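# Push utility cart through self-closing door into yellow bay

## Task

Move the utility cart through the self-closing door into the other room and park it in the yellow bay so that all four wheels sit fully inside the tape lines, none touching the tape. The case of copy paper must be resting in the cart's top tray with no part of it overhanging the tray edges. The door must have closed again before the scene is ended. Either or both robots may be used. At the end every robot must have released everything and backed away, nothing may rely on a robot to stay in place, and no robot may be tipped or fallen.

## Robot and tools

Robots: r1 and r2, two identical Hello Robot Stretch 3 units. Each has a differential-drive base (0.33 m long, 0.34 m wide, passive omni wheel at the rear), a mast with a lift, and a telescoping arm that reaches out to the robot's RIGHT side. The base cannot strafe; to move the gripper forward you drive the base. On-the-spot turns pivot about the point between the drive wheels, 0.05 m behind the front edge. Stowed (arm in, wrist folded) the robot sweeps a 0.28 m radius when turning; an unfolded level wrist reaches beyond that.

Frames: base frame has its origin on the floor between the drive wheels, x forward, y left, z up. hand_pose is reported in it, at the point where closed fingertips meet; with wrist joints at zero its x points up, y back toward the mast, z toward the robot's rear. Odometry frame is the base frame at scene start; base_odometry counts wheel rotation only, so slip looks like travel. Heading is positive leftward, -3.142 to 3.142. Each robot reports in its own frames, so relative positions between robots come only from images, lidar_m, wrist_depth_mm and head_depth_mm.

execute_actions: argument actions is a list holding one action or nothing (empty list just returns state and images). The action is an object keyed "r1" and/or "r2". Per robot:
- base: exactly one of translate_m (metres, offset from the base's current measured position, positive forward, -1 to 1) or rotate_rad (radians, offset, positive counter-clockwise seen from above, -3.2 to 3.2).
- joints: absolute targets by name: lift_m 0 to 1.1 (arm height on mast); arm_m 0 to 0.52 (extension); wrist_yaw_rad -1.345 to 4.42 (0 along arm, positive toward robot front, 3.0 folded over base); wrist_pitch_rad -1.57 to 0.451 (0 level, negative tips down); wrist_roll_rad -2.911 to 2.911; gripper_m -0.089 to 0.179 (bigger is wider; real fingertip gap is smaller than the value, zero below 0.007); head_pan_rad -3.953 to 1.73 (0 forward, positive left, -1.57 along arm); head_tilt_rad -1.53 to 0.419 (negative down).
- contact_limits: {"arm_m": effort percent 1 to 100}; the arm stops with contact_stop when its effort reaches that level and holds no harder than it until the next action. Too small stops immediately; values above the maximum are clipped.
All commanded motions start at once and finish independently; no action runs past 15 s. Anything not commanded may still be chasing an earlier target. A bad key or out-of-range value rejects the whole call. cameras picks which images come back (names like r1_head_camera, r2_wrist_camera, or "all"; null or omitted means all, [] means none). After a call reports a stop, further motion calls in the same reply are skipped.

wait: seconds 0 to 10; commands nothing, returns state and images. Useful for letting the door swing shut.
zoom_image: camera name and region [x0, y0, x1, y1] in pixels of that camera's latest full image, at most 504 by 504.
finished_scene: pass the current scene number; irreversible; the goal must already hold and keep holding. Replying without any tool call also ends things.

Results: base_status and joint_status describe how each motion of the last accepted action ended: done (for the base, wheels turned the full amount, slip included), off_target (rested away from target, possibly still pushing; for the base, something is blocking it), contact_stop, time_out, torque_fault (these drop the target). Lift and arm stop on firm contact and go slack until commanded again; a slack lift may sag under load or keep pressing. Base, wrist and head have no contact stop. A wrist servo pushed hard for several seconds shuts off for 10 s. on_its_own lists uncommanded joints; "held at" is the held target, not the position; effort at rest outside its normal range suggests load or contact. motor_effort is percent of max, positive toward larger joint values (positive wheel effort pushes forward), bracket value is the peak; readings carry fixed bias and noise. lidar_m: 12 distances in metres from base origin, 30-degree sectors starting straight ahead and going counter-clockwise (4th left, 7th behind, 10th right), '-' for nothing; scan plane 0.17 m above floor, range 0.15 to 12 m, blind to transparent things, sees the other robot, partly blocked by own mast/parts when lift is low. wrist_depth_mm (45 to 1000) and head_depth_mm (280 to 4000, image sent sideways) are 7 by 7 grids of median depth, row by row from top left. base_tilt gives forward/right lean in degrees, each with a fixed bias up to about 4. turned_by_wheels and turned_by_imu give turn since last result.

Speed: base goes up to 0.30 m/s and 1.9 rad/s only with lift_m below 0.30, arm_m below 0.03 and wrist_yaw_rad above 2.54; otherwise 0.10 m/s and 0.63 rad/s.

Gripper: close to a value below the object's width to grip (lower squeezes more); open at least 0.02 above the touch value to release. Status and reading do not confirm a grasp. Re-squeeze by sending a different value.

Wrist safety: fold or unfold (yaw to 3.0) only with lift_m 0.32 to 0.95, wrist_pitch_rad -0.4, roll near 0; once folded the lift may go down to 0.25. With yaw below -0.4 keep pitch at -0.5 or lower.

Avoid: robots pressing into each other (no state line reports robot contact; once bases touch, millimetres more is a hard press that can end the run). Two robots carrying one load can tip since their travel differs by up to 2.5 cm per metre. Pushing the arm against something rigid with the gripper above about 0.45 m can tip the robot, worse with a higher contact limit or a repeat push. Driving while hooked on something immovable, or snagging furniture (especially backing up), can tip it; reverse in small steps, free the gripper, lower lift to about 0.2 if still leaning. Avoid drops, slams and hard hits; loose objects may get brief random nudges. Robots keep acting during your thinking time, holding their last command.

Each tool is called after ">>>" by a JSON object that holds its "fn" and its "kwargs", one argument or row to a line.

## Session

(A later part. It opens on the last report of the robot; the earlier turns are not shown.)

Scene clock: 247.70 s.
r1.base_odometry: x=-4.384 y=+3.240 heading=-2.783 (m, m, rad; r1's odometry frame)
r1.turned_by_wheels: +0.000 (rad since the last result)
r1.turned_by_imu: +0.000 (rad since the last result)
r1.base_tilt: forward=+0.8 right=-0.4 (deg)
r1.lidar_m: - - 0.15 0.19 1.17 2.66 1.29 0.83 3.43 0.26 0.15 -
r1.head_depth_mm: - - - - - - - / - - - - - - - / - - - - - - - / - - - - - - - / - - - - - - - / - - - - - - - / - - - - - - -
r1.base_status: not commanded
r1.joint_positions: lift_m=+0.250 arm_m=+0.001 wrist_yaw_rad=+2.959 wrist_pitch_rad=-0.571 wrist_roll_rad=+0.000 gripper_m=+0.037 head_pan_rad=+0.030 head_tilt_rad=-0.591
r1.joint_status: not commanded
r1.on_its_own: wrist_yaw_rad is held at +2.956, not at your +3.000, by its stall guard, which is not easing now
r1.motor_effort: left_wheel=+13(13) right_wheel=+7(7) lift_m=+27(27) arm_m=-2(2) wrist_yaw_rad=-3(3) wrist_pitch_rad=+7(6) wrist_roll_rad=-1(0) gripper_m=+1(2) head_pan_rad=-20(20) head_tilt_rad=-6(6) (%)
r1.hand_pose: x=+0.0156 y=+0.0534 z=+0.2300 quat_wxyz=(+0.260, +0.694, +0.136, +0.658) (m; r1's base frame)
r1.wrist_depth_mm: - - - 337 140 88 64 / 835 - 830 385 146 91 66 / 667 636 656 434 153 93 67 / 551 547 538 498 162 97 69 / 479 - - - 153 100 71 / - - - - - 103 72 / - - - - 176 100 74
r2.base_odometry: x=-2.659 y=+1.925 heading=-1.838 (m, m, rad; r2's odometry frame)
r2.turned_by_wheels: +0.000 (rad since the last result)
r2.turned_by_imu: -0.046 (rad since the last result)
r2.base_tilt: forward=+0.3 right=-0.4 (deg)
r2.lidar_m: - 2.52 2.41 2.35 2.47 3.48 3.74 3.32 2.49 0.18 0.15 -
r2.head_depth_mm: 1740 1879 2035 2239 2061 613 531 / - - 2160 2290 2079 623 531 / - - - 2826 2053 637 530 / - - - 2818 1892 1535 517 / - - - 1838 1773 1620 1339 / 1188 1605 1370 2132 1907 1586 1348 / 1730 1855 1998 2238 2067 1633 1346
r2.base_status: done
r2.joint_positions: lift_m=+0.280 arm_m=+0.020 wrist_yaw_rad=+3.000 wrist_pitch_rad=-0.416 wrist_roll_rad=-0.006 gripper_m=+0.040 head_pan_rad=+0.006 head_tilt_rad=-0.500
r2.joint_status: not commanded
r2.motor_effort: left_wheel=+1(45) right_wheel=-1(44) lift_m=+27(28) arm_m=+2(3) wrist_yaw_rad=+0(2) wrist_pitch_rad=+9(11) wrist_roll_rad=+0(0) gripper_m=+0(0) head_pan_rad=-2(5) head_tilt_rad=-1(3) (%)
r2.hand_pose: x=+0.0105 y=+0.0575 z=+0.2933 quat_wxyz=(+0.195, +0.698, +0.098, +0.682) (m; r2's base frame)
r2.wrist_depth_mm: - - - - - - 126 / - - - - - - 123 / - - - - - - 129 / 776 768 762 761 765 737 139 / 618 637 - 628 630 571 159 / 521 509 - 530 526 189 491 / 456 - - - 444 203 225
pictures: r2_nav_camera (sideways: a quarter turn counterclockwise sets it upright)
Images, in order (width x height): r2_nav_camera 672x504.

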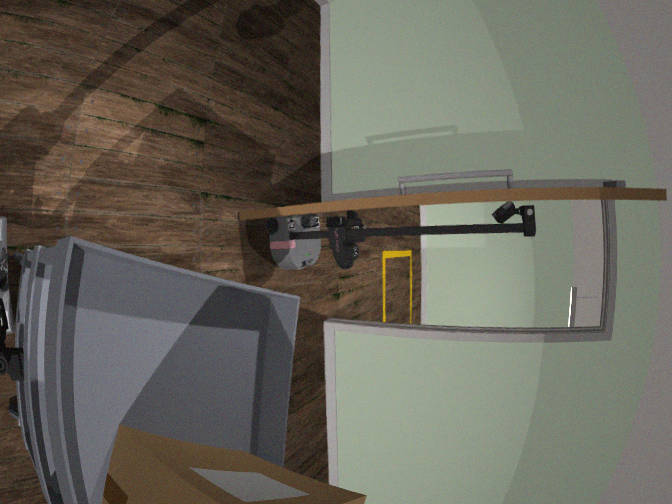

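>>> {"fn": "execute_actions", "kwargs": {
  "actions": [
    {"r2":{"base":{"translate_m":-0.4}}}
  ],
  "cameras": []
}}

>>> {"fn": "execute_actions", "kwargs": {
  "actions": [
    {"r2":{"base":{"rotate_rad":-1.0}}}
  ],
  "cameras": []
}}

>>> {"fn": "execute_actions", "kwargs": {
  "actions": [
    {"r2":{"base":{"translate_m":0.45}}}
  ],
  "cameras": []
}}

>>> {"fn": "execute_actions", "kwargs": {
  "actions": [
    {"r2":{"base":{"rotate_rad":1.1}}}
  ],
  "cameras": ["r2_nav_camera"]
}}

Scene clock: 251.73 s.
r1.base_odometry: x=-4.384 y=+3.240 heading=-2.783 (m, m, rad; r1's odometry frame)
r1.turned_by_wheels: +0.000 (rad since the last result)
r1.turned_by_imu: +0.000 (rad since the last result)
r1.base_tilt: forward=+0.8 right=-0.4 (deg)
r1.lidar_m: - - 0.15 0.19 1.17 2.66 1.29 0.83 3.43 0.26 0.15 -
r1.head_depth_mm: - - - - - - - / - - - - - - - / - - - - - - - / - - - - - - - / - - - - - - - / - - - - - - - / - - - - - - -
r1.base_status: not commanded
r1.joint_positions: lift_m=+0.250 arm_m=+0.001 wrist_yaw_rad=+2.959 wrist_pitch_rad=-0.571 wrist_roll_rad=+0.000 gripper_m=+0.037 head_pan_rad=+0.030 head_tilt_rad=-0.591
r1.joint_status: not commanded
r1.on_its_own: wrist_yaw_rad is held at +2.956, not at your +3.000, by its stall guard, which is not easing now
r1.motor_effort: left_wheel=+13(13) right_wheel=+6(7) lift_m=+28(27) arm_m=-2(2) wrist_yaw_rad=-3(3) wrist_pitch_rad=+7(7) wrist_roll_rad=-1(1) gripper_m=+1(0) head_pan_rad=-20(20) head_tilt_rad=-6(6) (%)
r1.hand_pose: x=+0.0156 y=+0.0534 z=+0.2300 quat_wxyz=(+0.260, +0.694, +0.136, +0.658) (m; r1's base frame)
r1.wrist_depth_mm: - - - 336 139 88 65 / 840 - 833 378 146 91 66 / 662 643 643 435 155 93 67 / 548 545 537 501 161 97 69 / 481 - - - 154 100 71 / - - - - - 103 72 / - - - - 177 100 74
r2.base_odometry: x=-2.553 y=+2.311 heading=-1.838 (m, m, rad; r2's odometry frame)
r2.turned_by_wheels: +0.000 (rad since the last result)
r2.turned_by_imu: +0.001 (rad since the last result)
r2.base_tilt: forward=+0.3 right=-0.5 (deg)
r2.lidar_m: 0.48 2.59 2.42 2.36 2.48 3.46 3.35 3.31 2.48 2.41 0.55 0.48
r2.head_depth_mm: 2062 2259 2428 599 618 638 843 / 2106 2283 2471 2574 819 587 862 / - - - 1005 816 600 866 / - - - 1985 815 616 865 / - - - 2159 1878 631 754 / 2050 1542 2405 2576 2053 1636 1355 / 2075 2251 2431 2602 2069 1634 1354
r2.base_status: done
r2.joint_positions: lift_m=+0.280 arm_m=+0.020 wrist_yaw_rad=+3.000 wrist_pitch_rad=-0.416 wrist_roll_rad=-0.006 gripper_m=+0.040 head_pan_rad=+0.006 head_tilt_rad=-0.500
r2.joint_status: not commanded
r2.motor_effort: left_wheel=+2(8) right_wheel=-2(7) lift_m=+28(28) arm_m=+2(2) wrist_yaw_rad=+0(0) wrist_pitch_rad=+9(9) wrist_roll_rad=+0(0) gripper_m=+0(0) head_pan_rad=-3(3) head_tilt_rad=+0(1) (%)
r2.hand_pose: x=+0.0105 y=+0.0575 z=+0.2933 quat_wxyz=(+0.195, +0.698, +0.098, +0.682) (m; r2's base frame)
r2.wrist_depth_mm: - - - - - - - / - - - - - - - / - - - - - - - / 784 765 770 771 759 766 735 / 610 621 - 631 633 611 617 / 527 515 - 536 538 511 507 / 454 - - - 441 445 441
pictures: none
No camera images: the call's "cameras" was empty. Leave "cameras" out to get every camera's image.

Scene clock: 253.67 s.
r1.base_odometry: x=-4.384 y=+3.240 heading=-2.783 (m, m, rad; r1's odometry frame)
r1.turned_by_wheels: +0.000 (rad since the last result)
r1.turned_by_imu: +0.000 (rad since the last result)
r1.base_tilt: forward=+0.8 right=-0.4 (deg)
r1.lidar_m: - - 0.15 0.19 1.17 2.66 1.29 0.83 3.41 0.26 0.15 -
r1.head_depth_mm: - - - - - - - / - - - - - - - / - - - - - - - / - - - - - - - / - - - - - - - / - - - - - - - / - - - - - - -
r1.base_status: not commanded
r1.joint_positions: lift_m=+0.250 arm_m=+0.001 wrist_yaw_rad=+2.959 wrist_pitch_rad=-0.571 wrist_roll_rad=+0.000 gripper_m=+0.037 head_pan_rad=+0.030 head_tilt_rad=-0.591
r1.joint_status: not commanded
r1.on_its_own: wrist_yaw_rad is held at +2.956, not at your +3.000, by its stall guard, which is not easing now
r1.motor_effort: left_wheel=+13(13) right_wheel=+7(7) lift_m=+27(27) arm_m=-2(2) wrist_yaw_rad=-3(3) wrist_pitch_rad=+6(7) wrist_roll_rad=-1(1) gripper_m=+1(0) head_pan_rad=-20(20) head_tilt_rad=-6(6) (%)
r1.hand_pose: x=+0.0156 y=+0.0534 z=+0.2300 quat_wxyz=(+0.260, +0.694, +0.136, +0.658) (m; r1's base frame)
r1.wrist_depth_mm: - - - 338 139 88 65 / 840 - 832 381 146 90 66 / 667 635 648 437 154 93 67 / 540 544 542 500 161 96 69 / 471 - - - 154 100 70 / - - - - - 103 72 / - - - - 178 100 74
r2.base_odometry: x=-2.553 y=+2.311 heading=-2.837 (m, m, rad; r2's odometry frame)
r2.turned_by_wheels: -1.000 (rad since the last result)
r2.turned_by_imu: -0.999 (rad since the last result)
r2.base_tilt: forward=+0.4 right=-0.5 (deg)
r2.lidar_m: 0.53 0.48 0.48 2.64 2.41 2.37 2.52 3.42 3.34 3.17 2.46 2.41
r2.head_depth_mm: 2039 2156 2347 2457 2079 1653 1353 / 2167 2296 2444 2594 2068 1642 1356 / 2282 2430 2629 2681 2077 1641 1351 / 2400 2598 2803 2840 1937 1637 1355 / 2509 2744 2990 2808 751 794 858 / 2712 2978 3184 2796 795 663 860 / 2701 2852 3035 595 610 603 864
r2.base_status: done
r2.joint_positions: lift_m=+0.280 arm_m=+0.020 wrist_yaw_rad=+3.000 wrist_pitch_rad=-0.416 wrist_roll_rad=-0.006 gripper_m=+0.040 head_pan_rad=+0.006 head_tilt_rad=-0.500
r2.joint_status: not commanded
r2.motor_effort: left_wheel=+2(12) right_wheel=-2(7) lift_m=+28(28) arm_m=+2(2) wrist_yaw_rad=+0(0) wrist_pitch_rad=+9(9) wrist_roll_rad=+0(0) gripper_m=+0(0) head_pan_rad=-3(2) head_tilt_rad=+0(0) (%)
r2.hand_pose: x=+0.0105 y=+0.0575 z=+0.2933 quat_wxyz=(+0.195, +0.698, +0.098, +0.682) (m; r2's base frame)
r2.wrist_depth_mm: - - - - - - - / - - - - - 832 767 / - - - - 579 518 643 / 785 768 760 761 688 540 441 / 620 626 - 625 627 616 588 / 514 518 - 531 537 512 508 / 471 - - - 442 439 431
pictures: none
No camera images: the call's "cameras" was empty. Leave "cameras" out to get every camera's image.

Scene clock: 257.30 s.
r1.base_odometry: x=-4.384 y=+3.240 heading=-2.783 (m, m, rad; r1's odometry frame)
r1.turned_by_wheels: +0.000 (rad since the last result)
r1.turned_by_imu: +0.000 (rad since the last result)
r1.base_tilt: forward=+0.8 right=-0.4 (deg)
r1.lidar_m: - - 0.15 0.19 1.17 2.67 1.29 0.83 3.41 0.26 0.15 -
r1.head_depth_mm: - - - - - - - / - - - - - - - / - - - - - - - / - - - - - - - / - - - - - - - / - - - - - - - / - - - - - - -
r1.base_status: not commanded
r1.joint_positions: lift_m=+0.250 arm_m=+0.001 wrist_yaw_rad=+2.959 wrist_pitch_rad=-0.571 wrist_roll_rad=+0.000 gripper_m=+0.037 head_pan_rad=+0.030 head_tilt_rad=-0.591
r1.joint_status: not commanded
r1.on_its_own: wrist_yaw_rad is held at +2.956, not at your +3.000, by its stall guard, which is not easing now
r1.motor_effort: left_wheel=+13(13) right_wheel=+7(7) lift_m=+27(27) arm_m=-2(2) wrist_yaw_rad=-3(2) wrist_pitch_rad=+6(7) wrist_roll_rad=-1(1) gripper_m=+2(1) head_pan_rad=-20(20) head_tilt_rad=-6(6) (%)
r1.hand_pose: x=+0.0156 y=+0.0534 z=+0.2300 quat_wxyz=(+0.260, +0.694, +0.136, +0.658) (m; r1's base frame)
r1.wrist_depth_mm: - - - 339 140 88 65 / 847 - 814 382 146 91 66 / 653 642 656 438 154 94 67 / 543 537 534 499 162 96 69 / 478 - - - 154 100 70 / - - - - - 103 72 / - - - - 176 100 74
r2.base_odometry: x=-2.982 y=+2.176 heading=-2.837 (m, m, rad; r2's odometry frame)
r2.turned_by_wheels: +0.000 (rad since the last result)
r2.turned_by_imu: +0.002 (rad since the last result)
r2.base_tilt: forward=+0.3 right=-0.4 (deg)
r2.lidar_m: 0.16 0.15 0.15 0.18 0.33 2.73 2.91 3.66 3.60 2.68 2.07 2.04
r2.head_depth_mm: 1732 1835 1977 2112 2073 1643 1357 / 1836 1941 2087 2249 2089 1642 1355 / 1915 2073 2214 2407 2061 1636 1352 / 2024 2176 2387 2537 2099 1640 1355 / 2123 2331 2497 2693 2073 1635 1350 / 2286 2497 2732 2853 2064 1632 1347 / 2364 2540 2711 2727 2056 1624 1257
r2.base_status: done
r2.joint_positions: lift_m=+0.280 arm_m=+0.020 wrist_yaw_rad=+3.000 wrist_pitch_rad=-0.416 wrist_roll_rad=-0.006 gripper_m=+0.040 head_pan_rad=+0.006 head_tilt_rad=-0.500
r2.joint_status: not commanded
r2.motor_effort: left_wheel=+2(26) right_wheel=-2(5) lift_m=+28(28) arm_m=+2(2) wrist_yaw_rad=+1(1) wrist_pitch_rad=+9(9) wrist_roll_rad=+0(0) gripper_m=+0(0) head_pan_rad=-2(3) head_tilt_rad=-1(1) (%)
r2.hand_pose: x=+0.0105 y=+0.0575 z=+0.2933 quat_wxyz=(+0.195, +0.698, +0.098, +0.682) (m; r2's base frame)
r2.wrist_depth_mm: - - - - - - - / - - - 795 - - - / - - 630 656 631 592 533 / 764 781 394 483 484 490 454 / 626 639 - 334 407 387 354 / 521 521 - 379 258 322 190 / 462 - - - 421 235 207
pictures: none
No camera images: the call's "cameras" was empty. Leave "cameras" out to get every camera's image.

Scene clock: 259.20 s.
r1.base_odometry: x=-4.384 y=+3.240 heading=-2.783 (m, m, rad; r1's odometry frame)
r1.turned_by_wheels: +0.000 (rad since the last result)
r1.turned_by_imu: +0.000 (rad since the last result)
r1.base_tilt: forward=+0.8 right=-0.4 (deg)
r1.lidar_m: - - 0.15 0.19 1.17 2.66 1.29 0.83 3.43 0.26 0.15 -
r1.head_depth_mm: - - - - - - - / - - - - - - - / - - - - - - - / - - - - - - - / - - - - - - - / - - - - - - - / - - - - - - -
r1.base_status: not commanded
r1.joint_positions: lift_m=+0.250 arm_m=+0.001 wrist_yaw_rad=+2.959 wrist_pitch_rad=-0.571 wrist_roll_rad=+0.000 gripper_m=+0.037 head_pan_rad=+0.030 head_tilt_rad=-0.591
r1.joint_status: not commanded
r1.on_its_own: wrist_yaw_rad is held at +2.956, not at your +3.000, by its stall guard, which is not easing now
r1.motor_effort: left_wheel=+13(13) right_wheel=+7(7) lift_m=+27(26) arm_m=-2(2) wrist_yaw_rad=-3(4) wrist_pitch_rad=+6(6) wrist_roll_rad=-1(0) gripper_m=+1(1) head_pan_rad=-20(20) head_tilt_rad=-7(6) (%)
r1.hand_pose: x=+0.0156 y=+0.0534 z=+0.2300 quat_wxyz=(+0.260, +0.694, +0.136, +0.658) (m; r1's base frame)
r1.wrist_depth_mm: - - - 339 140 88 65 / 852 - 828 379 146 91 66 / 664 642 647 435 153 94 67 / 537 545 539 499 162 97 69 / 481 - - - 153 100 70 / - - - - - 103 72 / - - - - 176 100 74
r2.base_odometry: x=-2.982 y=+2.176 heading=-1.737 (m, m, rad; r2's odometry frame)
r2.turned_by_wheels: +1.100 (rad since the last result)
r2.turned_by_imu: +1.100 (rad since the last result)
r2.base_tilt: forward=+0.3 right=-0.5 (deg)
r2.lidar_m: 0.15 0.18 0.37 2.73 2.97 3.63 3.61 2.57 2.06 2.04 0.16 0.15
r2.head_depth_mm: 1809 1989 2146 2235 369 322 441 / 1852 1977 2113 506 369 300 306 / - - - 506 369 300 - / - - - 504 368 299 - / - - - 2538 369 298 292 / - - 2198 1932 367 298 329 / 1415 1518 1503 1619 367 329 398
r2.base_status: done
r2.joint_positions: lift_m=+0.280 arm_m=+0.020 wrist_yaw_rad=+3.000 wrist_pitch_rad=-0.416 wrist_roll_rad=-0.006 gripper_m=+0.040 head_pan_rad=+0.006 head_tilt_rad=-0.500
r2.joint_status: not commanded
r2.motor_effort: left_wheel=-2(9) right_wheel=+2(8) lift_m=+28(28) arm_m=+2(2) wrist_yaw_rad=+1(1) wrist_pitch_rad=+9(9) wrist_roll_rad=+0(0) gripper_m=+0(0) head_pan_rad=-3(3) head_tilt_rad=+0(0) (%)
r2.hand_pose: x=+0.0105 y=+0.0575 z=+0.2933 quat_wxyz=(+0.195, +0.698, +0.098, +0.682) (m; r2's base frame)
r2.wrist_depth_mm: - - - - - - - / - - - - - - - / - - - - - 540 521 / 794 773 814 765 783 463 495 / 619 630 - 630 611 379 387 / 520 516 - 531 532 331 320 / 457 - - - 439 419 262
pictures: r2_nav_camera (sideways: a quarter turn counterclockwise sets it upright)
Images, in order (width x height): r2_nav_camera 672x504.

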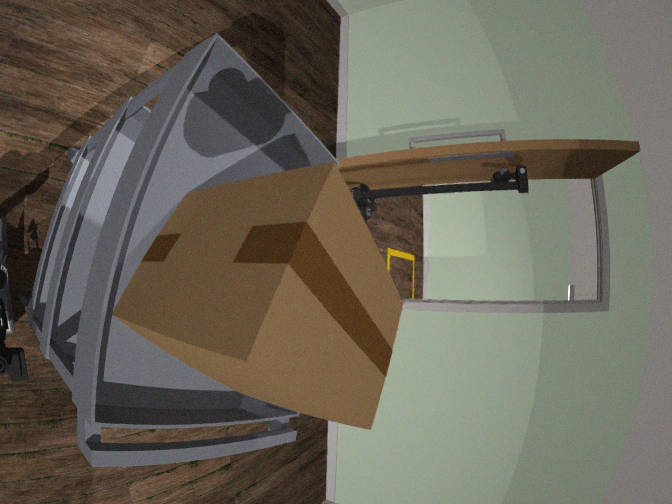

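>>> {"fn": "execute_actions", "kwargs": {
  "actions": [
    {"r2":{"base":{"translate_m":0.35}}}
  ],
  "cameras": ["r2_nav_camera"]
}}

Scene clock: 262.87 s.
r1.base_odometry: x=-4.384 y=+3.240 heading=-2.783 (m, m, rad; r1's odometry frame)
r1.turned_by_wheels: +0.000 (rad since the last result)
r1.turned_by_imu: +0.000 (rad since the last result)
r1.base_tilt: forward=+0.8 right=-0.4 (deg)
r1.lidar_m: - - 0.15 0.19 0.94 2.66 1.29 0.83 3.42 0.26 0.15 -
r1.head_depth_mm: - - - - - - - / - - - - - - - / - - - - - - - / - - - - - - - / - - - - - - - / - - - - - - - / - - - - - - -
r1.base_status: not commanded
r1.joint_positions: lift_m=+0.250 arm_m=+0.001 wrist_yaw_rad=+2.959 wrist_pitch_rad=-0.571 wrist_roll_rad=+0.000 gripper_m=+0.037 head_pan_rad=+0.030 head_tilt_rad=-0.591
r1.joint_status: not commanded
r1.on_its_own: wrist_yaw_rad is held at +2.956, not at your +3.000, by its stall guard, which is not easing now
r1.motor_effort: left_wheel=+13(13) right_wheel=+7(7) lift_m=+27(28) arm_m=-2(2) wrist_yaw_rad=-4(3) wrist_pitch_rad=+7(7) wrist_roll_rad=-1(1) gripper_m=+1(0) head_pan_rad=-20(20) head_tilt_rad=-6(6) (%)
r1.hand_pose: x=+0.0156 y=+0.0534 z=+0.2300 quat_wxyz=(+0.260, +0.694, +0.136, +0.658) (m; r1's base frame)
r1.wrist_depth_mm: - - - 336 140 88 65 / 847 - 814 380 146 91 66 / 661 653 663 437 153 93 67 / 546 539 537 495 162 96 69 / 477 - - - 153 100 71 / - - - - - 103 72 / - - - - 176 100 74
r2.base_odometry: x=-3.041 y=+1.831 heading=-1.738 (m, m, rad; r2's odometry frame)
r2.turned_by_wheels: -0.001 (rad since the last result)
r2.turned_by_imu: -0.247 (rad since the last result)
r2.base_tilt: forward=+0.4 right=-0.4 (deg)
r2.lidar_m: - - 0.15 0.33 2.77 3.51 3.91 3.31 2.20 0.18 0.15 -
r2.head_depth_mm: 1687 1836 1994 2193 370 299 - / 1657 1811 1969 2130 368 299 - / 1660 1783 1937 2071 369 299 - / 1622 1754 1893 2030 368 299 - / 1622 1741 1943 2110 383 299 - / - - - 2856 2084 299 - / - - - 2850 2078 620 -
r2.base_status: translate_m off_target (by the wheels' count: +0.3499 of +0.3500)
r2.joint_positions: lift_m=+0.280 arm_m=+0.020 wrist_yaw_rad=+2.999 wrist_pitch_rad=-0.416 wrist_roll_rad=-0.006 gripper_m=+0.040 head_pan_rad=+0.005 head_tilt_rad=-0.500
r2.joint_status: not commanded
r2.on_its_own: right_wheel is at rest, and its effort (+29) is outside its rest range (-18 to +18)
r2.motor_effort: left_wheel=+0(60) right_wheel=+29(41) lift_m=+27(28) arm_m=+1(2) wrist_yaw_rad=+1(12) wrist_pitch_rad=+8(9) wrist_roll_rad=+0(0) gripper_m=+0(0) head_pan_rad=-3(3) head_tilt_rad=-1(1) (%)
r2.hand_pose: x=+0.0106 y=+0.0574 z=+0.2933 quat_wxyz=(+0.195, +0.698, +0.097, +0.682) (m; r2's base frame)
r2.wrist_depth_mm: - - - - - - - / - - - - - - - / - - - 964 - 486 501 / 776 788 758 735 479 483 481 / 609 625 - 625 395 391 388 / 510 521 - 534 336 326 325 / 456 - - - 266 279 278
pictures: r2_nav_camera (sideways: a quarter turn counterclockwise sets it upright)
Images, in order (width x height): r2_nav_camera 672x504.

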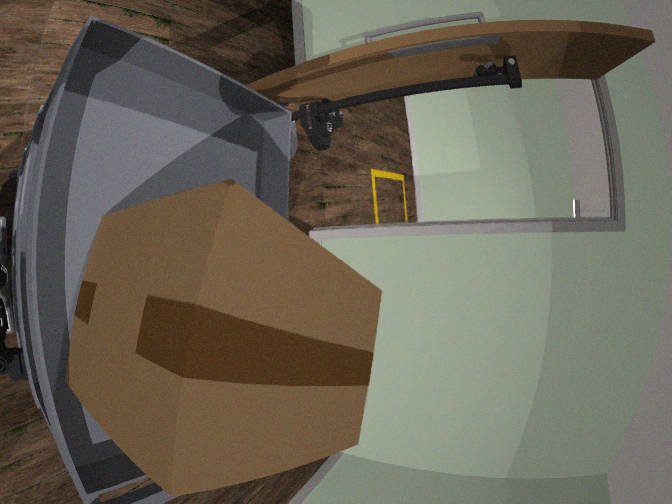

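>>> {"fn": "execute_actions", "kwargs": {
  "actions": [
    {"r2":{"base":{"translate_m":-0.08}}}
  ],
  "cameras": []
}}

>>> {"fn": "execute_actions", "kwargs": {
  "actions": [
    {"r2":{"base":{"rotate_rad":0.5}}}
  ],
  "cameras": []
}}

>>> {"fn": "execute_actions", "kwargs": {
  "actions": [
    {"r2":{"base":{"translate_m":0.4}}}
  ],
  "cameras": ["r2_nav_camera"]
}}

Scene clock: 265.87 s.
r1.base_odometry: x=-4.384 y=+3.240 heading=-2.783 (m, m, rad; r1's odometry frame)
r1.turned_by_wheels: +0.000 (rad since the last result)
r1.turned_by_imu: +0.000 (rad since the last result)
r1.base_tilt: forward=+0.8 right=-0.4 (deg)
r1.lidar_m: - - 0.15 0.19 0.93 2.66 1.29 0.83 3.40 0.26 0.15 -
r1.head_depth_mm: - - - - - - - / - - - - - - - / - - - - - - - / - - - - - - - / - - - - - - - / - - - - - - - / - - - - - - -
r1.base_status: not commanded
r1.joint_positions: lift_m=+0.250 arm_m=+0.001 wrist_yaw_rad=+2.959 wrist_pitch_rad=-0.571 wrist_roll_rad=+0.000 gripper_m=+0.037 head_pan_rad=+0.030 head_tilt_rad=-0.591
r1.joint_status: not commanded
r1.on_its_own: wrist_yaw_rad is held at +2.956, not at your +3.000, by its stall guard, which is not easing now
r1.motor_effort: left_wheel=+13(13) right_wheel=+7(7) lift_m=+27(27) arm_m=-2(2) wrist_yaw_rad=-3(4) wrist_pitch_rad=+6(7) wrist_roll_rad=-1(1) gripper_m=+2(1) head_pan_rad=-20(20) head_tilt_rad=-5(6) (%)
r1.hand_pose: x=+0.0156 y=+0.0534 z=+0.2300 quat_wxyz=(+0.260, +0.694, +0.136, +0.658) (m; r1's base frame)
r1.wrist_depth_mm: - - - 337 140 88 65 / 841 - 815 379 146 91 66 / 665 641 647 436 153 94 67 / 544 542 538 498 162 96 69 / 476 - - - 153 100 71 / - - - - - 103 72 / - - - - 176 100 74
r2.base_odometry: x=-3.027 y=+1.910 heading=-1.738 (m, m, rad; r2's odometry frame)
r2.turned_by_wheels: +0.000 (rad since the last result)
r2.turned_by_imu: +0.001 (rad since the last result)
r2.base_tilt: forward=+0.3 right=-0.5 (deg)
r2.lidar_m: - 0.15 0.22 2.72 2.75 3.51 3.82 3.31 2.21 2.05 0.19 0.15
r2.head_depth_mm: 1780 1889 2074 2186 369 300 - / 1738 1886 2045 504 370 300 - / 1698 1850 2010 505 368 299 - / 1681 1823 1973 503 368 299 - / 1689 1858 1996 2171 368 299 286 / - - - 2799 382 299 296 / - - - 2791 1804 292 315
r2.base_status: done
r2.joint_positions: lift_m=+0.280 arm_m=+0.020 wrist_yaw_rad=+2.999 wrist_pitch_rad=-0.416 wrist_roll_rad=-0.006 gripper_m=+0.040 head_pan_rad=+0.005 head_tilt_rad=-0.500
r2.joint_status: not commanded
r2.motor_effort: left_wheel=+1(9) right_wheel=-1(17) lift_m=+28(28) arm_m=+1(1) wrist_yaw_rad=+1(1) wrist_pitch_rad=+9(9) wrist_roll_rad=+0(0) gripper_m=+0(1) head_pan_rad=-2(3) head_tilt_rad=+0(0) (%)
r2.hand_pose: x=+0.0106 y=+0.0574 z=+0.2933 quat_wxyz=(+0.195, +0.698, +0.097, +0.682) (m; r2's base frame)
r2.wrist_depth_mm: - - - - - - - / - - - - - - - / - - - - 488 510 517 / 775 764 779 773 465 484 482 / 624 634 - 607 382 391 386 / 515 519 - 528 348 292 323 / 456 - - - 443 239 278
pictures: none
No camera images: the call's "cameras" was empty. Leave "cameras" out to get every camera's image.

Scene clock: 267.50 s.
r1.base_odometry: x=-4.384 y=+3.240 heading=-2.783 (m, m, rad; r1's odometry frame)
r1.turned_by_wheels: +0.000 (rad since the last result)
r1.turned_by_imu: +0.000 (rad since the last result)
r1.base_tilt: forward=+0.9 right=-0.4 (deg)
r1.lidar_m: - - 0.15 0.19 0.93 2.66 1.29 0.83 3.43 0.26 0.15 -
r1.head_depth_mm: - - - - - - - / - - - - - - - / - - - - - - - / - - - - - - - / - - - - - - - / - - - - - - - / - - - - - - -
r1.base_status: not commanded
r1.joint_positions: lift_m=+0.250 arm_m=+0.001 wrist_yaw_rad=+2.959 wrist_pitch_rad=-0.571 wrist_roll_rad=+0.000 gripper_m=+0.037 head_pan_rad=+0.030 head_tilt_rad=-0.591
r1.joint_status: not commanded
r1.on_its_own: wrist_yaw_rad is held at +2.956, not at your +3.000, by its stall guard, which is not easing now
r1.motor_effort: left_wheel=+13(13) right_wheel=+7(7) lift_m=+27(28) arm_m=-2(2) wrist_yaw_rad=-3(4) wrist_pitch_rad=+7(7) wrist_roll_rad=-1(1) gripper_m=+1(1) head_pan_rad=-20(21) head_tilt_rad=-6(6) (%)
r1.hand_pose: x=+0.0156 y=+0.0534 z=+0.2300 quat_wxyz=(+0.260, +0.694, +0.136, +0.658) (m; r1's base frame)
r1.wrist_depth_mm: - - - 339 139 88 65 / 813 - 842 381 146 91 66 / 662 637 649 437 153 94 67 / 553 541 537 490 162 96 69 / 471 - - - 153 100 70 / - - - - - 103 72 / - - - - 177 100 74
r2.base_odometry: x=-3.027 y=+1.910 heading=-1.238 (m, m, rad; r2's odometry frame)
r2.turned_by_wheels: +0.500 (rad since the last result)
r2.turned_by_imu: +0.501 (rad since the last result)
r2.base_tilt: forward=+0.3 right=-0.5 (deg)
r2.lidar_m: 0.15 0.21 2.72 2.74 3.42 3.84 3.40 2.23 2.04 0.19 0.15 -
r2.head_depth_mm: - - - 2831 370 300 - / - - - 2810 2077 300 294 / - - - 2818 744 312 336 / 1501 1724 1892 1836 760 642 529 / 1214 1283 1370 1456 1467 642 526 / 1869 2026 2244 2441 2067 605 529 / 1967 2163 2344 2551 2075 1641 527
r2.base_status: done
r2.joint_positions: lift_m=+0.280 arm_m=+0.020 wrist_yaw_rad=+2.999 wrist_pitch_rad=-0.416 wrist_roll_rad=-0.006 gripper_m=+0.040 head_pan_rad=+0.005 head_tilt_rad=-0.500
r2.joint_status: not commanded
r2.motor_effort: left_wheel=-2(10) right_wheel=+2(7) lift_m=+28(27) arm_m=+1(1) wrist_yaw_rad=+1(1) wrist_pitch_rad=+9(9) wrist_roll_rad=+0(0) gripper_m=+0(0) head_pan_rad=-2(2) head_tilt_rad=-1(0) (%)
r2.hand_pose: x=+0.0106 y=+0.0574 z=+0.2933 quat_wxyz=(+0.195, +0.698, +0.097, +0.682) (m; r2's base frame)
r2.wrist_depth_mm: - - - - - - - / - - - - - - - / - - - - - - 910 / 790 766 788 784 776 762 371 / 620 630 - 621 639 593 373 / 517 515 - 533 525 448 304 / 454 - - - 439 444 249
pictures: none
No camera images: the call's "cameras" was empty. Leave "cameras" out to get every camera's image.

Scene clock: 270.43 s.
r1.base_odometry: x=-4.384 y=+3.240 heading=-2.783 (m, m, rad; r1's odometry frame)
r1.turned_by_wheels: +0.000 (rad since the last result)
r1.turned_by_imu: +0.000 (rad since the last result)
r1.base_tilt: forward=+0.8 right=-0.4 (deg)
r1.lidar_m: - - 0.15 0.19 0.77 1.02 1.29 0.83 3.42 0.26 0.15 -
r1.head_depth_mm: - - - - - - - / - - - - - - - / - - - - - - - / - - - - - - - / - - - - - - - / - - - - - - - / - - - - - - -
r1.base_status: not commanded
r1.joint_positions: lift_m=+0.250 arm_m=+0.001 wrist_yaw_rad=+2.959 wrist_pitch_rad=-0.571 wrist_roll_rad=+0.000 gripper_m=+0.037 head_pan_rad=+0.030 head_tilt_rad=-0.591
r1.joint_status: not commanded
r1.on_its_own: wrist_yaw_rad is held at +2.956, not at your +3.000, by its stall guard, which is not easing now
r1.motor_effort: left_wheel=+13(13) right_wheel=+7(7) lift_m=+27(27) arm_m=-2(1) wrist_yaw_rad=-4(3) wrist_pitch_rad=+6(6) wrist_roll_rad=-1(1) gripper_m=+1(1) head_pan_rad=-20(20) head_tilt_rad=-6(6) (%)
r1.hand_pose: x=+0.0156 y=+0.0534 z=+0.2300 quat_wxyz=(+0.260, +0.694, +0.136, +0.658) (m; r1's base frame)
r1.wrist_depth_mm: 552 - - 339 139 88 65 / 762 - 804 381 146 91 66 / 659 650 635 443 153 93 67 / 541 542 538 499 162 96 69 / 475 - - - 153 100 70 / - - - - - 103 72 / - - - - 176 100 74
r2.base_odometry: x=-2.897 y=+1.532 heading=-1.238 (m, m, rad; r2's odometry frame)
r2.turned_by_wheels: +0.000 (rad since the last result)
r2.turned_by_imu: -0.008 (rad since the last result)
r2.base_tilt: forward=+0.4 right=-0.4 (deg)
r2.lidar_m: 0.15 2.04 2.58 2.60 3.22 4.20 3.70 2.40 0.37 0.17 0.15 -
r2.head_depth_mm: 3757 - - 2855 2072 644 529 / 3833 - - 2862 2086 629 529 / - - - 2837 1636 1474 503 / 891 986 1386 1660 1292 1443 1349 / 909 1020 1094 1161 1238 1324 1292 / 741 789 862 944 1866 1544 1313 / 1557 1714 1872 2092 2072 1624 1350
r2.base_status: done
r2.joint_positions: lift_m=+0.280 arm_m=+0.020 wrist_yaw_rad=+3.000 wrist_pitch_rad=-0.416 wrist_roll_rad=-0.006 gripper_m=+0.040 head_pan_rad=+0.005 head_tilt_rad=-0.500
r2.joint_status: not commanded
r2.motor_effort: left_wheel=-1(10) right_wheel=+1(34) lift_m=+27(29) arm_m=+0(1) wrist_yaw_rad=+1(1) wrist_pitch_rad=+9(9) wrist_roll_rad=+0(0) gripper_m=+0(0) head_pan_rad=-1(2) head_tilt_rad=+0(0) (%)
r2.hand_pose: x=+0.0105 y=+0.0573 z=+0.2933 quat_wxyz=(+0.195, +0.698, +0.098, +0.682) (m; r2's base frame)
r2.wrist_depth_mm: - - - - - - - / - - - - - - - / - - - - - - - / 768 775 789 753 767 735 757 / 617 615 - 618 647 634 617 / 519 514 - 529 519 521 506 / 453 - - - 440 441 227
pictures: r2_nav_camera (sideways: a quarter turn counterclockwise sets it upright)
Images, in order (width x height): r2_nav_camera 672x504.

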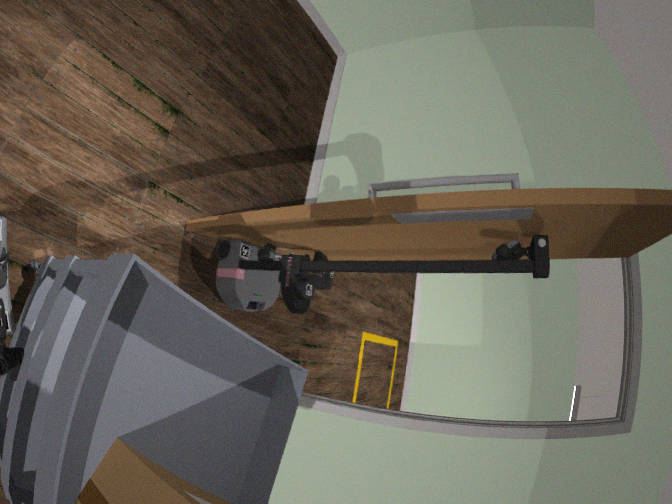

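>>> {"fn": "execute_actions", "kwargs": {
  "actions": [
    {"r2":{"base":{"translate_m":-0.6},"joints":{"head_tilt_rad":-0.7,"head_pan_rad":-0.4}}}
  ],
  "cameras": ["r2_nav_camera","r2_head_camera"]
}}

Scene clock: 274.87 s.
r1.base_odometry: x=-4.384 y=+3.240 heading=-2.783 (m, m, rad; r1's odometry frame)
r1.turned_by_wheels: +0.000 (rad since the last result)
r1.turned_by_imu: +0.000 (rad since the last result)
r1.base_tilt: forward=+0.9 right=-0.5 (deg)
r1.lidar_m: - - 0.15 0.19 0.77 1.02 1.29 0.83 3.43 0.26 0.15 -
r1.head_depth_mm: - - - - - - - / - - - - - - - / - - - - - - - / - - - - - - - / - - - - - - - / - - - - - - - / - - - - - - -
r1.base_status: not commanded
r1.joint_positions: lift_m=+0.250 arm_m=+0.001 wrist_yaw_rad=+2.959 wrist_pitch_rad=-0.571 wrist_roll_rad=+0.000 gripper_m=+0.037 head_pan_rad=+0.030 head_tilt_rad=-0.591
r1.joint_status: not commanded
r1.on_its_own: wrist_yaw_rad is held at +2.956, not at your +3.000, by its stall guard, which is not easing now
r1.motor_effort: left_wheel=+13(13) right_wheel=+8(7) lift_m=+27(27) arm_m=-2(2) wrist_yaw_rad=-3(4) wrist_pitch_rad=+7(6) wrist_roll_rad=-1(1) gripper_m=+1(0) head_pan_rad=-20(20) head_tilt_rad=-6(6) (%)
r1.hand_pose: x=+0.0156 y=+0.0534 z=+0.2300 quat_wxyz=(+0.260, +0.694, +0.136, +0.658) (m; r1's base frame)
r1.wrist_depth_mm: 552 - - 338 140 88 65 / 759 - 809 380 147 91 66 / 652 640 649 441 154 93 67 / 547 550 531 496 162 97 69 / 478 - - - 153 100 70 / - - - - - 103 72 / - - - - 176 100 74
r2.base_odometry: x=-3.093 y=+2.099 heading=-1.238 (m, m, rad; r2's odometry frame)
r2.turned_by_wheels: +0.000 (rad since the last result)
r2.turned_by_imu: +0.001 (rad since the last result)
r2.base_tilt: forward=+0.4 right=-0.4 (deg)
r2.lidar_m: 0.67 2.73 2.79 2.82 3.51 3.65 3.32 2.16 1.98 1.99 2.38 0.62
r2.head_depth_mm: 1896 2080 1029 724 1677 1409 1210 / 1871 762 850 744 1043 1324 1210 / 1858 689 681 742 1070 1188 1162 / 1846 683 718 761 1065 1215 1189 / - 721 770 781 1068 1214 1201 / - - 1052 794 1065 1270 1205 / - - 1003 891 1057 1253 1200
r2.base_status: done
r2.joint_positions: lift_m=+0.280 arm_m=+0.020 wrist_yaw_rad=+3.000 wrist_pitch_rad=-0.416 wrist_roll_rad=-0.006 gripper_m=+0.040 head_pan_rad=-0.393 head_tilt_rad=-0.692
r2.joint_status: all done
r2.motor_effort: left_wheel=+0(10) right_wheel=+1(5) lift_m=+28(28) arm_m=+1(1) wrist_yaw_rad=+1(1) wrist_pitch_rad=+9(9) wrist_roll_rad=+0(0) gripper_m=+0(0) head_pan_rad=-4(30) head_tilt_rad=-3(19) (%)
r2.hand_pose: x=+0.0105 y=+0.0573 z=+0.2933 quat_wxyz=(+0.195, +0.698, +0.098, +0.682) (m; r2's base frame)
r2.wrist_depth_mm: - - - - - - - / - - - - - - - / - - - - - - - / 777 775 773 769 773 752 732 / 628 622 - 623 633 616 605 / 520 515 - 532 532 511 509 / 460 - - - 444 439 446
pictures: r2_head_camera (sideways: a quarter turn clockwise sets it upright), r2_nav_camera (sideways: a quarter turn counterclockwise sets it upright)
Images, in order (width x height): r2_head_camera 896x504, r2_nav_camera 672x504.

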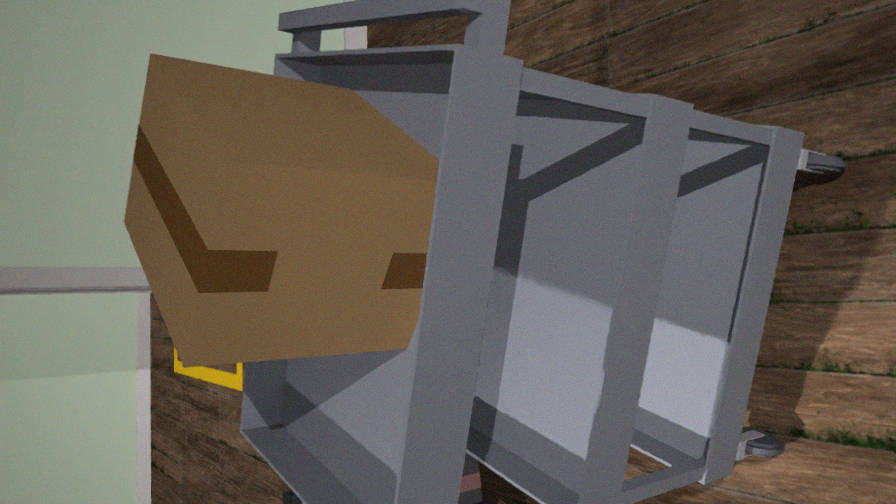

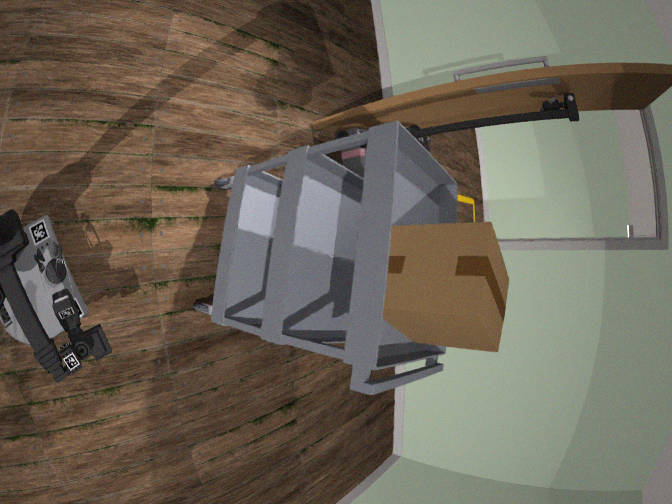

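>>> {"fn": "execute_actions", "kwargs": {
  "actions": [
    {"r2":{"base":{"rotate_rad":-1.12},"joints":{"head_pan_rad":0,"head_tilt_rad":-0.7}}}
  ],
  "cameras": []
}}

>>> {"fn": "execute_actions", "kwargs": {
  "actions": [
    {"r2":{"base":{"translate_m":1.0}}}
  ],
  "cameras": []
}}

>>> {"fn": "execute_actions", "kwargs": {
  "actions": [
    {"r2":{"base":{"rotate_rad":2.29}}}
  ],
  "cameras": ["r2_nav_camera"]
}}

Scene clock: 279.73 s.
r1.base_odometry: x=-4.384 y=+3.240 heading=-2.783 (m, m, rad; r1's odometry frame)
r1.turned_by_wheels: +0.000 (rad since the last result)
r1.turned_by_imu: +0.000 (rad since the last result)
r1.base_tilt: forward=+0.9 right=-0.5 (deg)
r1.lidar_m: - - 0.15 0.19 0.77 1.02 1.30 0.83 3.42 0.26 0.15 -
r1.head_depth_mm: - - - - - - - / - - - - - - - / - - - - - - - / - - - - - - - / - - - - - - - / - - - - - - - / - - - - - - -
r1.base_status: not commanded
r1.joint_positions: lift_m=+0.250 arm_m=+0.001 wrist_yaw_rad=+2.959 wrist_pitch_rad=-0.571 wrist_roll_rad=+0.000 gripper_m=+0.037 head_pan_rad=+0.030 head_tilt_rad=-0.591
r1.joint_status: not commanded
r1.on_its_own: wrist_yaw_rad is held at +2.956, not at your +3.000, by its stall guard, which is not easing now
r1.motor_effort: left_wheel=+13(13) right_wheel=+7(7) lift_m=+28(27) arm_m=-2(2) wrist_yaw_rad=-3(2) wrist_pitch_rad=+6(6) wrist_roll_rad=+0(1) gripper_m=+1(1) head_pan_rad=-20(20) head_tilt_rad=-6(6) (%)
r1.hand_pose: x=+0.0156 y=+0.0534 z=+0.2300 quat_wxyz=(+0.260, +0.694, +0.136, +0.658) (m; r1's base frame)
r1.wrist_depth_mm: 557 - - 338 140 88 65 / 761 - 830 380 146 91 66 / 660 642 643 433 153 94 67 / 546 544 527 496 161 97 69 / 478 - - - 154 100 71 / - - - - - 103 72 / - - - - 176 100 74
r2.base_odometry: x=-3.093 y=+2.099 heading=-2.358 (m, m, rad; r2's odometry frame)
r2.turned_by_wheels: -1.120 (rad since the last result)
r2.turned_by_imu: -1.118 (rad since the last result)
r2.base_tilt: forward=+0.3 right=-0.5 (deg)
r2.lidar_m: 2.34 0.62 0.65 2.60 2.80 2.80 3.33 3.63 3.65 2.23 1.98 1.98
r2.head_depth_mm: 1839 1993 2173 2097 1692 1405 1217 / 2003 2194 2375 2088 1682 1412 1220 / 2130 2363 2513 2069 1672 1405 1213 / 2323 2629 2753 2072 1670 1409 1206 / 2419 2684 2685 2077 1670 1405 1210 / 2206 2416 2570 2070 1661 1404 1175 / 2062 2253 2392 734 1578 953 1134
r2.base_status: done
r2.joint_positions: lift_m=+0.280 arm_m=+0.020 wrist_yaw_rad=+3.000 wrist_pitch_rad=-0.416 wrist_roll_rad=-0.006 gripper_m=+0.040 head_pan_rad=-0.007 head_tilt_rad=-0.692
r2.joint_status: all done
r2.motor_effort: left_wheel=+2(11) right_wheel=-2(7) lift_m=+27(28) arm_m=+1(1) wrist_yaw_rad=+1(1) wrist_pitch_rad=+9(9) wrist_roll_rad=+0(0) gripper_m=+0(0) head_pan_rad=+4(32) head_tilt_rad=-4(4) (%)
r2.hand_pose: x=+0.0105 y=+0.0573 z=+0.2933 quat_wxyz=(+0.195, +0.698, +0.098, +0.682) (m; r2's base frame)
r2.wrist_depth_mm: - - - - - - - / - - - - 828 928 889 / - - - - 891 666 545 / 774 781 775 772 754 766 710 / 634 621 - 617 618 608 620 / 517 520 - 542 535 519 512 / 465 - - - 437 451 440
pictures: none
No camera images: the call's "cameras" was empty. Leave "cameras" out to get every camera's image.

Scene clock: 284.80 s.
r1.base_odometry: x=-4.384 y=+3.240 heading=-2.783 (m, m, rad; r1's odometry frame)
r1.turned_by_wheels: +0.000 (rad since the last result)
r1.turned_by_imu: +0.000 (rad since the last result)
r1.base_tilt: forward=+0.8 right=-0.4 (deg)
r1.lidar_m: - - 0.15 0.19 0.77 1.02 1.29 0.83 3.42 0.26 0.15 -
r1.head_depth_mm: - - - - - - - / - - - - - - - / - - - - - - - / - - - - - - - / - - - - - - - / - - - - - - - / - - - - - - -
r1.base_status: not commanded
r1.joint_positions: lift_m=+0.250 arm_m=+0.001 wrist_yaw_rad=+2.959 wrist_pitch_rad=-0.571 wrist_roll_rad=+0.000 gripper_m=+0.037 head_pan_rad=+0.030 head_tilt_rad=-0.591
r1.joint_status: not commanded
r1.on_its_own: wrist_yaw_rad is held at +2.956, not at your +3.000, by its stall guard, which is not easing now
r1.motor_effort: left_wheel=+13(13) right_wheel=+7(7) lift_m=+27(27) arm_m=-2(2) wrist_yaw_rad=-3(3) wrist_pitch_rad=+6(7) wrist_roll_rad=-1(1) gripper_m=+1(0) head_pan_rad=-20(20) head_tilt_rad=-5(6) (%)
r1.hand_pose: x=+0.0156 y=+0.0534 z=+0.2300 quat_wxyz=(+0.260, +0.694, +0.136, +0.658) (m; r1's base frame)
r1.wrist_depth_mm: 550 - - 339 139 88 65 / 764 - 808 382 146 91 66 / 664 652 644 440 154 93 67 / 544 537 544 497 162 96 69 / 478 - - - 154 100 70 / - - - - - 103 72 / - - - - 177 100 74
r2.base_odometry: x=-3.801 y=+1.394 heading=-2.358 (m, m, rad; r2's odometry frame)
r2.turned_by_wheels: +0.000 (rad since the last result)
r2.turned_by_imu: +0.002 (rad since the last result)
r2.base_tilt: forward=+0.4 right=-0.5 (deg)
r2.lidar_m: 1.54 1.44 1.45 0.39 0.38 0.39 4.15 4.40 2.42 1.46 1.29 1.30
r2.head_depth_mm: 1211 1308 1422 1580 1633 1415 1211 / 1296 1419 1556 1739 1664 1409 1208 / 1405 1544 1721 1895 1680 1400 1216 / 1537 1706 1913 2010 1691 1399 1212 / 1577 1743 1959 2051 1672 1399 1203 / 1476 1612 1768 1920 1660 1400 1203 / 1355 1477 1622 1786 1668 1402 1197
r2.base_status: done
r2.joint_positions: lift_m=+0.280 arm_m=+0.020 wrist_yaw_rad=+3.000 wrist_pitch_rad=-0.416 wrist_roll_rad=-0.006 gripper_m=+0.040 head_pan_rad=-0.006 head_tilt_rad=-0.693
r2.joint_status: not commanded
r2.motor_effort: left_wheel=+2(14) right_wheel=-1(5) lift_m=+28(27) arm_m=+1(1) wrist_yaw_rad=+1(1) wrist_pitch_rad=+9(9) wrist_roll_rad=+0(0) gripper_m=+0(0) head_pan_rad=+3(4) head_tilt_rad=-4(4) (%)
r2.hand_pose: x=+0.0105 y=+0.0574 z=+0.2933 quat_wxyz=(+0.195, +0.698, +0.098, +0.682) (m; r2's base frame)
r2.wrist_depth_mm: - - - - - - - / 822 - - - - - - / 649 646 511 - - - - / 383 402 532 754 774 763 755 / 384 571 - 608 641 628 594 / 522 517 - 529 526 518 510 / 461 - - - 436 433 441
pictures: none
No camera images: the call's "cameras" was empty. Leave "cameras" out to get every camera's image.

Scene clock: 287.50 s.
r1.base_odometry: x=-4.384 y=+3.240 heading=-2.783 (m, m, rad; r1's odometry frame)
r1.turned_by_wheels: +0.000 (rad since the last result)
r1.turned_by_imu: +0.000 (rad since the last result)
r1.base_tilt: forward=+0.8 right=-0.5 (deg)
r1.lidar_m: - - 0.15 0.19 0.77 1.02 1.29 0.83 3.40 0.26 0.15 -
r1.head_depth_mm: - - - - - - - / - - - - - - - / - - - - - - - / - - - - - - - / - - - - - - - / - - - - - - - / - - - - - - -
r1.base_status: not commanded
r1.joint_positions: lift_m=+0.250 arm_m=+0.001 wrist_yaw_rad=+2.959 wrist_pitch_rad=-0.571 wrist_roll_rad=+0.000 gripper_m=+0.037 head_pan_rad=+0.030 head_tilt_rad=-0.591
r1.joint_status: not commanded
r1.on_its_own: wrist_yaw_rad is held at +2.956, not at your +3.000, by its stall guard, which is not easing now
r1.motor_effort: left_wheel=+13(13) right_wheel=+6(7) lift_m=+27(27) arm_m=-2(2) wrist_yaw_rad=-2(3) wrist_pitch_rad=+6(6) wrist_roll_rad=-1(1) gripper_m=+1(1) head_pan_rad=-20(20) head_tilt_rad=-6(6) (%)
r1.hand_pose: x=+0.0156 y=+0.0534 z=+0.2300 quat_wxyz=(+0.260, +0.694, +0.136, +0.658) (m; r1's base frame)
r1.wrist_depth_mm: 559 - - 336 140 88 65 / 753 - 808 375 147 91 66 / 666 639 645 436 154 93 67 / 554 543 536 498 162 96 69 / 477 - - - 154 99 71 / - - - - - 103 72 / - - - - 176 100 74
r2.base_odometry: x=-3.801 y=+1.394 heading=-0.068 (m, m, rad; r2's odometry frame)
r2.turned_by_wheels: +2.290 (rad since the last result)
r2.turned_by_imu: +2.289 (rad since the last result)
r2.base_tilt: forward=+0.4 right=-0.5 (deg)
r2.lidar_m: 0.38 0.43 4.59 4.38 1.88 1.35 1.29 1.33 1.51 1.44 1.49 0.38
r2.head_depth_mm: 2982 3292 473 453 620 502 726 / 3008 3201 470 462 527 505 775 / 2967 3150 469 494 562 518 788 / 2958 3107 489 529 604 537 802 / 2968 3149 511 574 633 560 819 / 2876 3246 545 648 646 689 827 / 2871 3167 2703 2047 570 719 1209
r2.base_status: done
r2.joint_positions: lift_m=+0.280 arm_m=+0.020 wrist_yaw_rad=+3.000 wrist_pitch_rad=-0.416 wrist_roll_rad=-0.006 gripper_m=+0.040 head_pan_rad=-0.006 head_tilt_rad=-0.693
r2.joint_status: not commanded
r2.motor_effort: left_wheel=-2(10) right_wheel=+2(10) lift_m=+28(28) arm_m=+1(1) wrist_yaw_rad=+1(1) wrist_pitch_rad=+10(9) wrist_roll_rad=+0(0) gripper_m=+1(0) head_pan_rad=+3(4) head_tilt_rad=-3(3) (%)
r2.hand_pose: x=+0.0105 y=+0.0573 z=+0.2933 quat_wxyz=(+0.195, +0.698, +0.098, +0.682) (m; r2's base frame)
r2.wrist_depth_mm: - - - - - - - / - - - - - - - / - - - - - - - / 786 747 776 767 768 750 760 / 625 621 - 611 616 606 619 / 523 512 - 532 534 516 492 / 459 - - - 437 441 435
pictures: r2_nav_camera (sideways: a quarter turn counterclockwise sets it upright)
Images, in order (width x height): r2_nav_camera 672x504.

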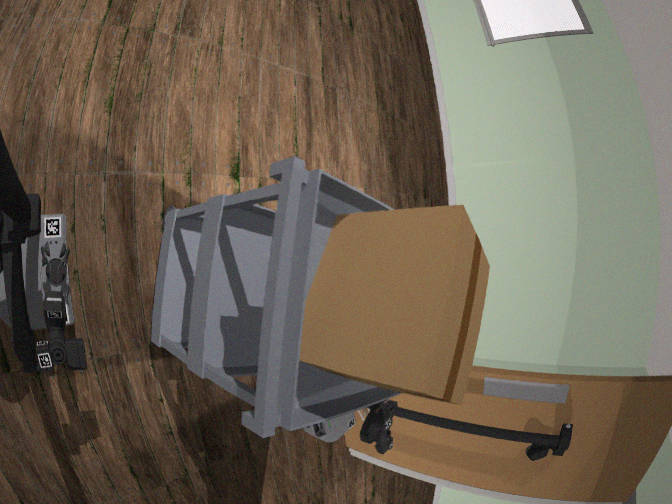

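>>> {"fn": "execute_actions", "kwargs": {
  "actions": [
    {"r2":{"base":{"translate_m":0.6}}}
  ],
  "cameras": ["r2_nav_camera"]
}}

Scene clock: 291.73 s.
r1.base_odometry: x=-4.384 y=+3.240 heading=-2.783 (m, m, rad; r1's odometry frame)
r1.turned_by_wheels: +0.000 (rad since the last result)
r1.turned_by_imu: +0.000 (rad since the last result)
r1.base_tilt: forward=+0.8 right=-0.4 (deg)
r1.lidar_m: - - 0.15 0.19 0.53 0.71 1.29 0.83 3.42 0.26 0.15 -
r1.head_depth_mm: - - - - - - - / - - - - - - - / - - - - - - - / - - - - - - - / - - - - - - - / - - - - - - - / - - - - - - -
r1.base_status: not commanded
r1.joint_positions: lift_m=+0.250 arm_m=+0.001 wrist_yaw_rad=+2.959 wrist_pitch_rad=-0.571 wrist_roll_rad=+0.000 gripper_m=+0.037 head_pan_rad=+0.030 head_tilt_rad=-0.591
r1.joint_status: not commanded
r1.on_its_own: wrist_yaw_rad is held at +2.956, not at your +3.000, by its stall guard, which is not easing now
r1.motor_effort: left_wheel=+13(13) right_wheel=+7(7) lift_m=+27(27) arm_m=-2(2) wrist_yaw_rad=-4(3) wrist_pitch_rad=+7(6) wrist_roll_rad=-1(1) gripper_m=+1(1) head_pan_rad=-20(20) head_tilt_rad=-5(6) (%)
r1.hand_pose: x=+0.0156 y=+0.0534 z=+0.2300 quat_wxyz=(+0.260, +0.694, +0.136, +0.658) (m; r1's base frame)
r1.wrist_depth_mm: 703 - - 339 139 88 65 / 456 - 785 380 146 91 66 / 555 627 641 433 154 93 67 / 549 546 534 498 162 96 69 / 477 - - - 153 100 70 / - - - - - 103 72 / - - - - 177 100 74
r2.base_odometry: x=-3.203 y=+1.353 heading=-0.069 (m, m, rad; r2's odometry frame)
r2.turned_by_wheels: +0.000 (rad since the last result)
r2.turned_by_imu: -0.464 (rad since the last result)
r2.base_tilt: forward=+0.4 right=-0.4 (deg)
r2.lidar_m: - - 0.15 4.44 4.50 2.46 1.85 1.79 1.88 0.19 0.15 -
r2.head_depth_mm: 910 1160 1422 356 300 - - / 957 1088 1204 355 299 - - / 874 989 1128 354 298 - - / 867 965 1109 354 297 - - / 2676 2980 2658 352 296 - - / 2663 2920 2672 352 296 - - / 2530 2782 2668 1990 295 - -
r2.base_status: translate_m off_target (by the wheels' count: +0.5997 of +0.6000)
r2.joint_positions: lift_m=+0.280 arm_m=+0.020 wrist_yaw_rad=+3.000 wrist_pitch_rad=-0.416 wrist_roll_rad=-0.006 gripper_m=+0.040 head_pan_rad=-0.005 head_tilt_rad=-0.697
r2.joint_status: not commanded
r2.on_its_own: left_wheel is at rest, and its effort (+32) is outside its rest range (-18 to +18); right_wheel is at rest, and its effort (+37) is outside its rest range (-18 to +18)
r2.motor_effort: left_wheel=+32(74) right_wheel=+37(60) lift_m=+29(30) arm_m=+1(1) wrist_yaw_rad=+1(3) wrist_pitch_rad=+9(10) wrist_roll_rad=+0(0) gripper_m=+0(0) head_pan_rad=+2(4) head_tilt_rad=-2(3) (%)
r2.hand_pose: x=+0.0105 y=+0.0574 z=+0.2933 quat_wxyz=(+0.195, +0.698, +0.097, +0.682) (m; r2's base frame)
r2.wrist_depth_mm: - - - - - - - / - - - - - - - / - - - - 925 - - / 757 770 784 777 738 750 756 / 635 619 - 615 322 349 363 / 523 515 - 535 338 323 327 / 454 - - - 273 280 280
pictures: r2_nav_camera (sideways: a quarter turn counterclockwise sets it upright)
Images, in order (width x height): r2_nav_camera 672x504.

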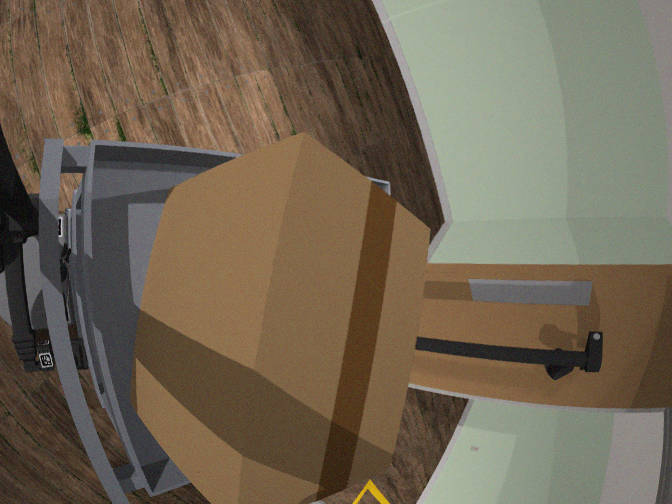

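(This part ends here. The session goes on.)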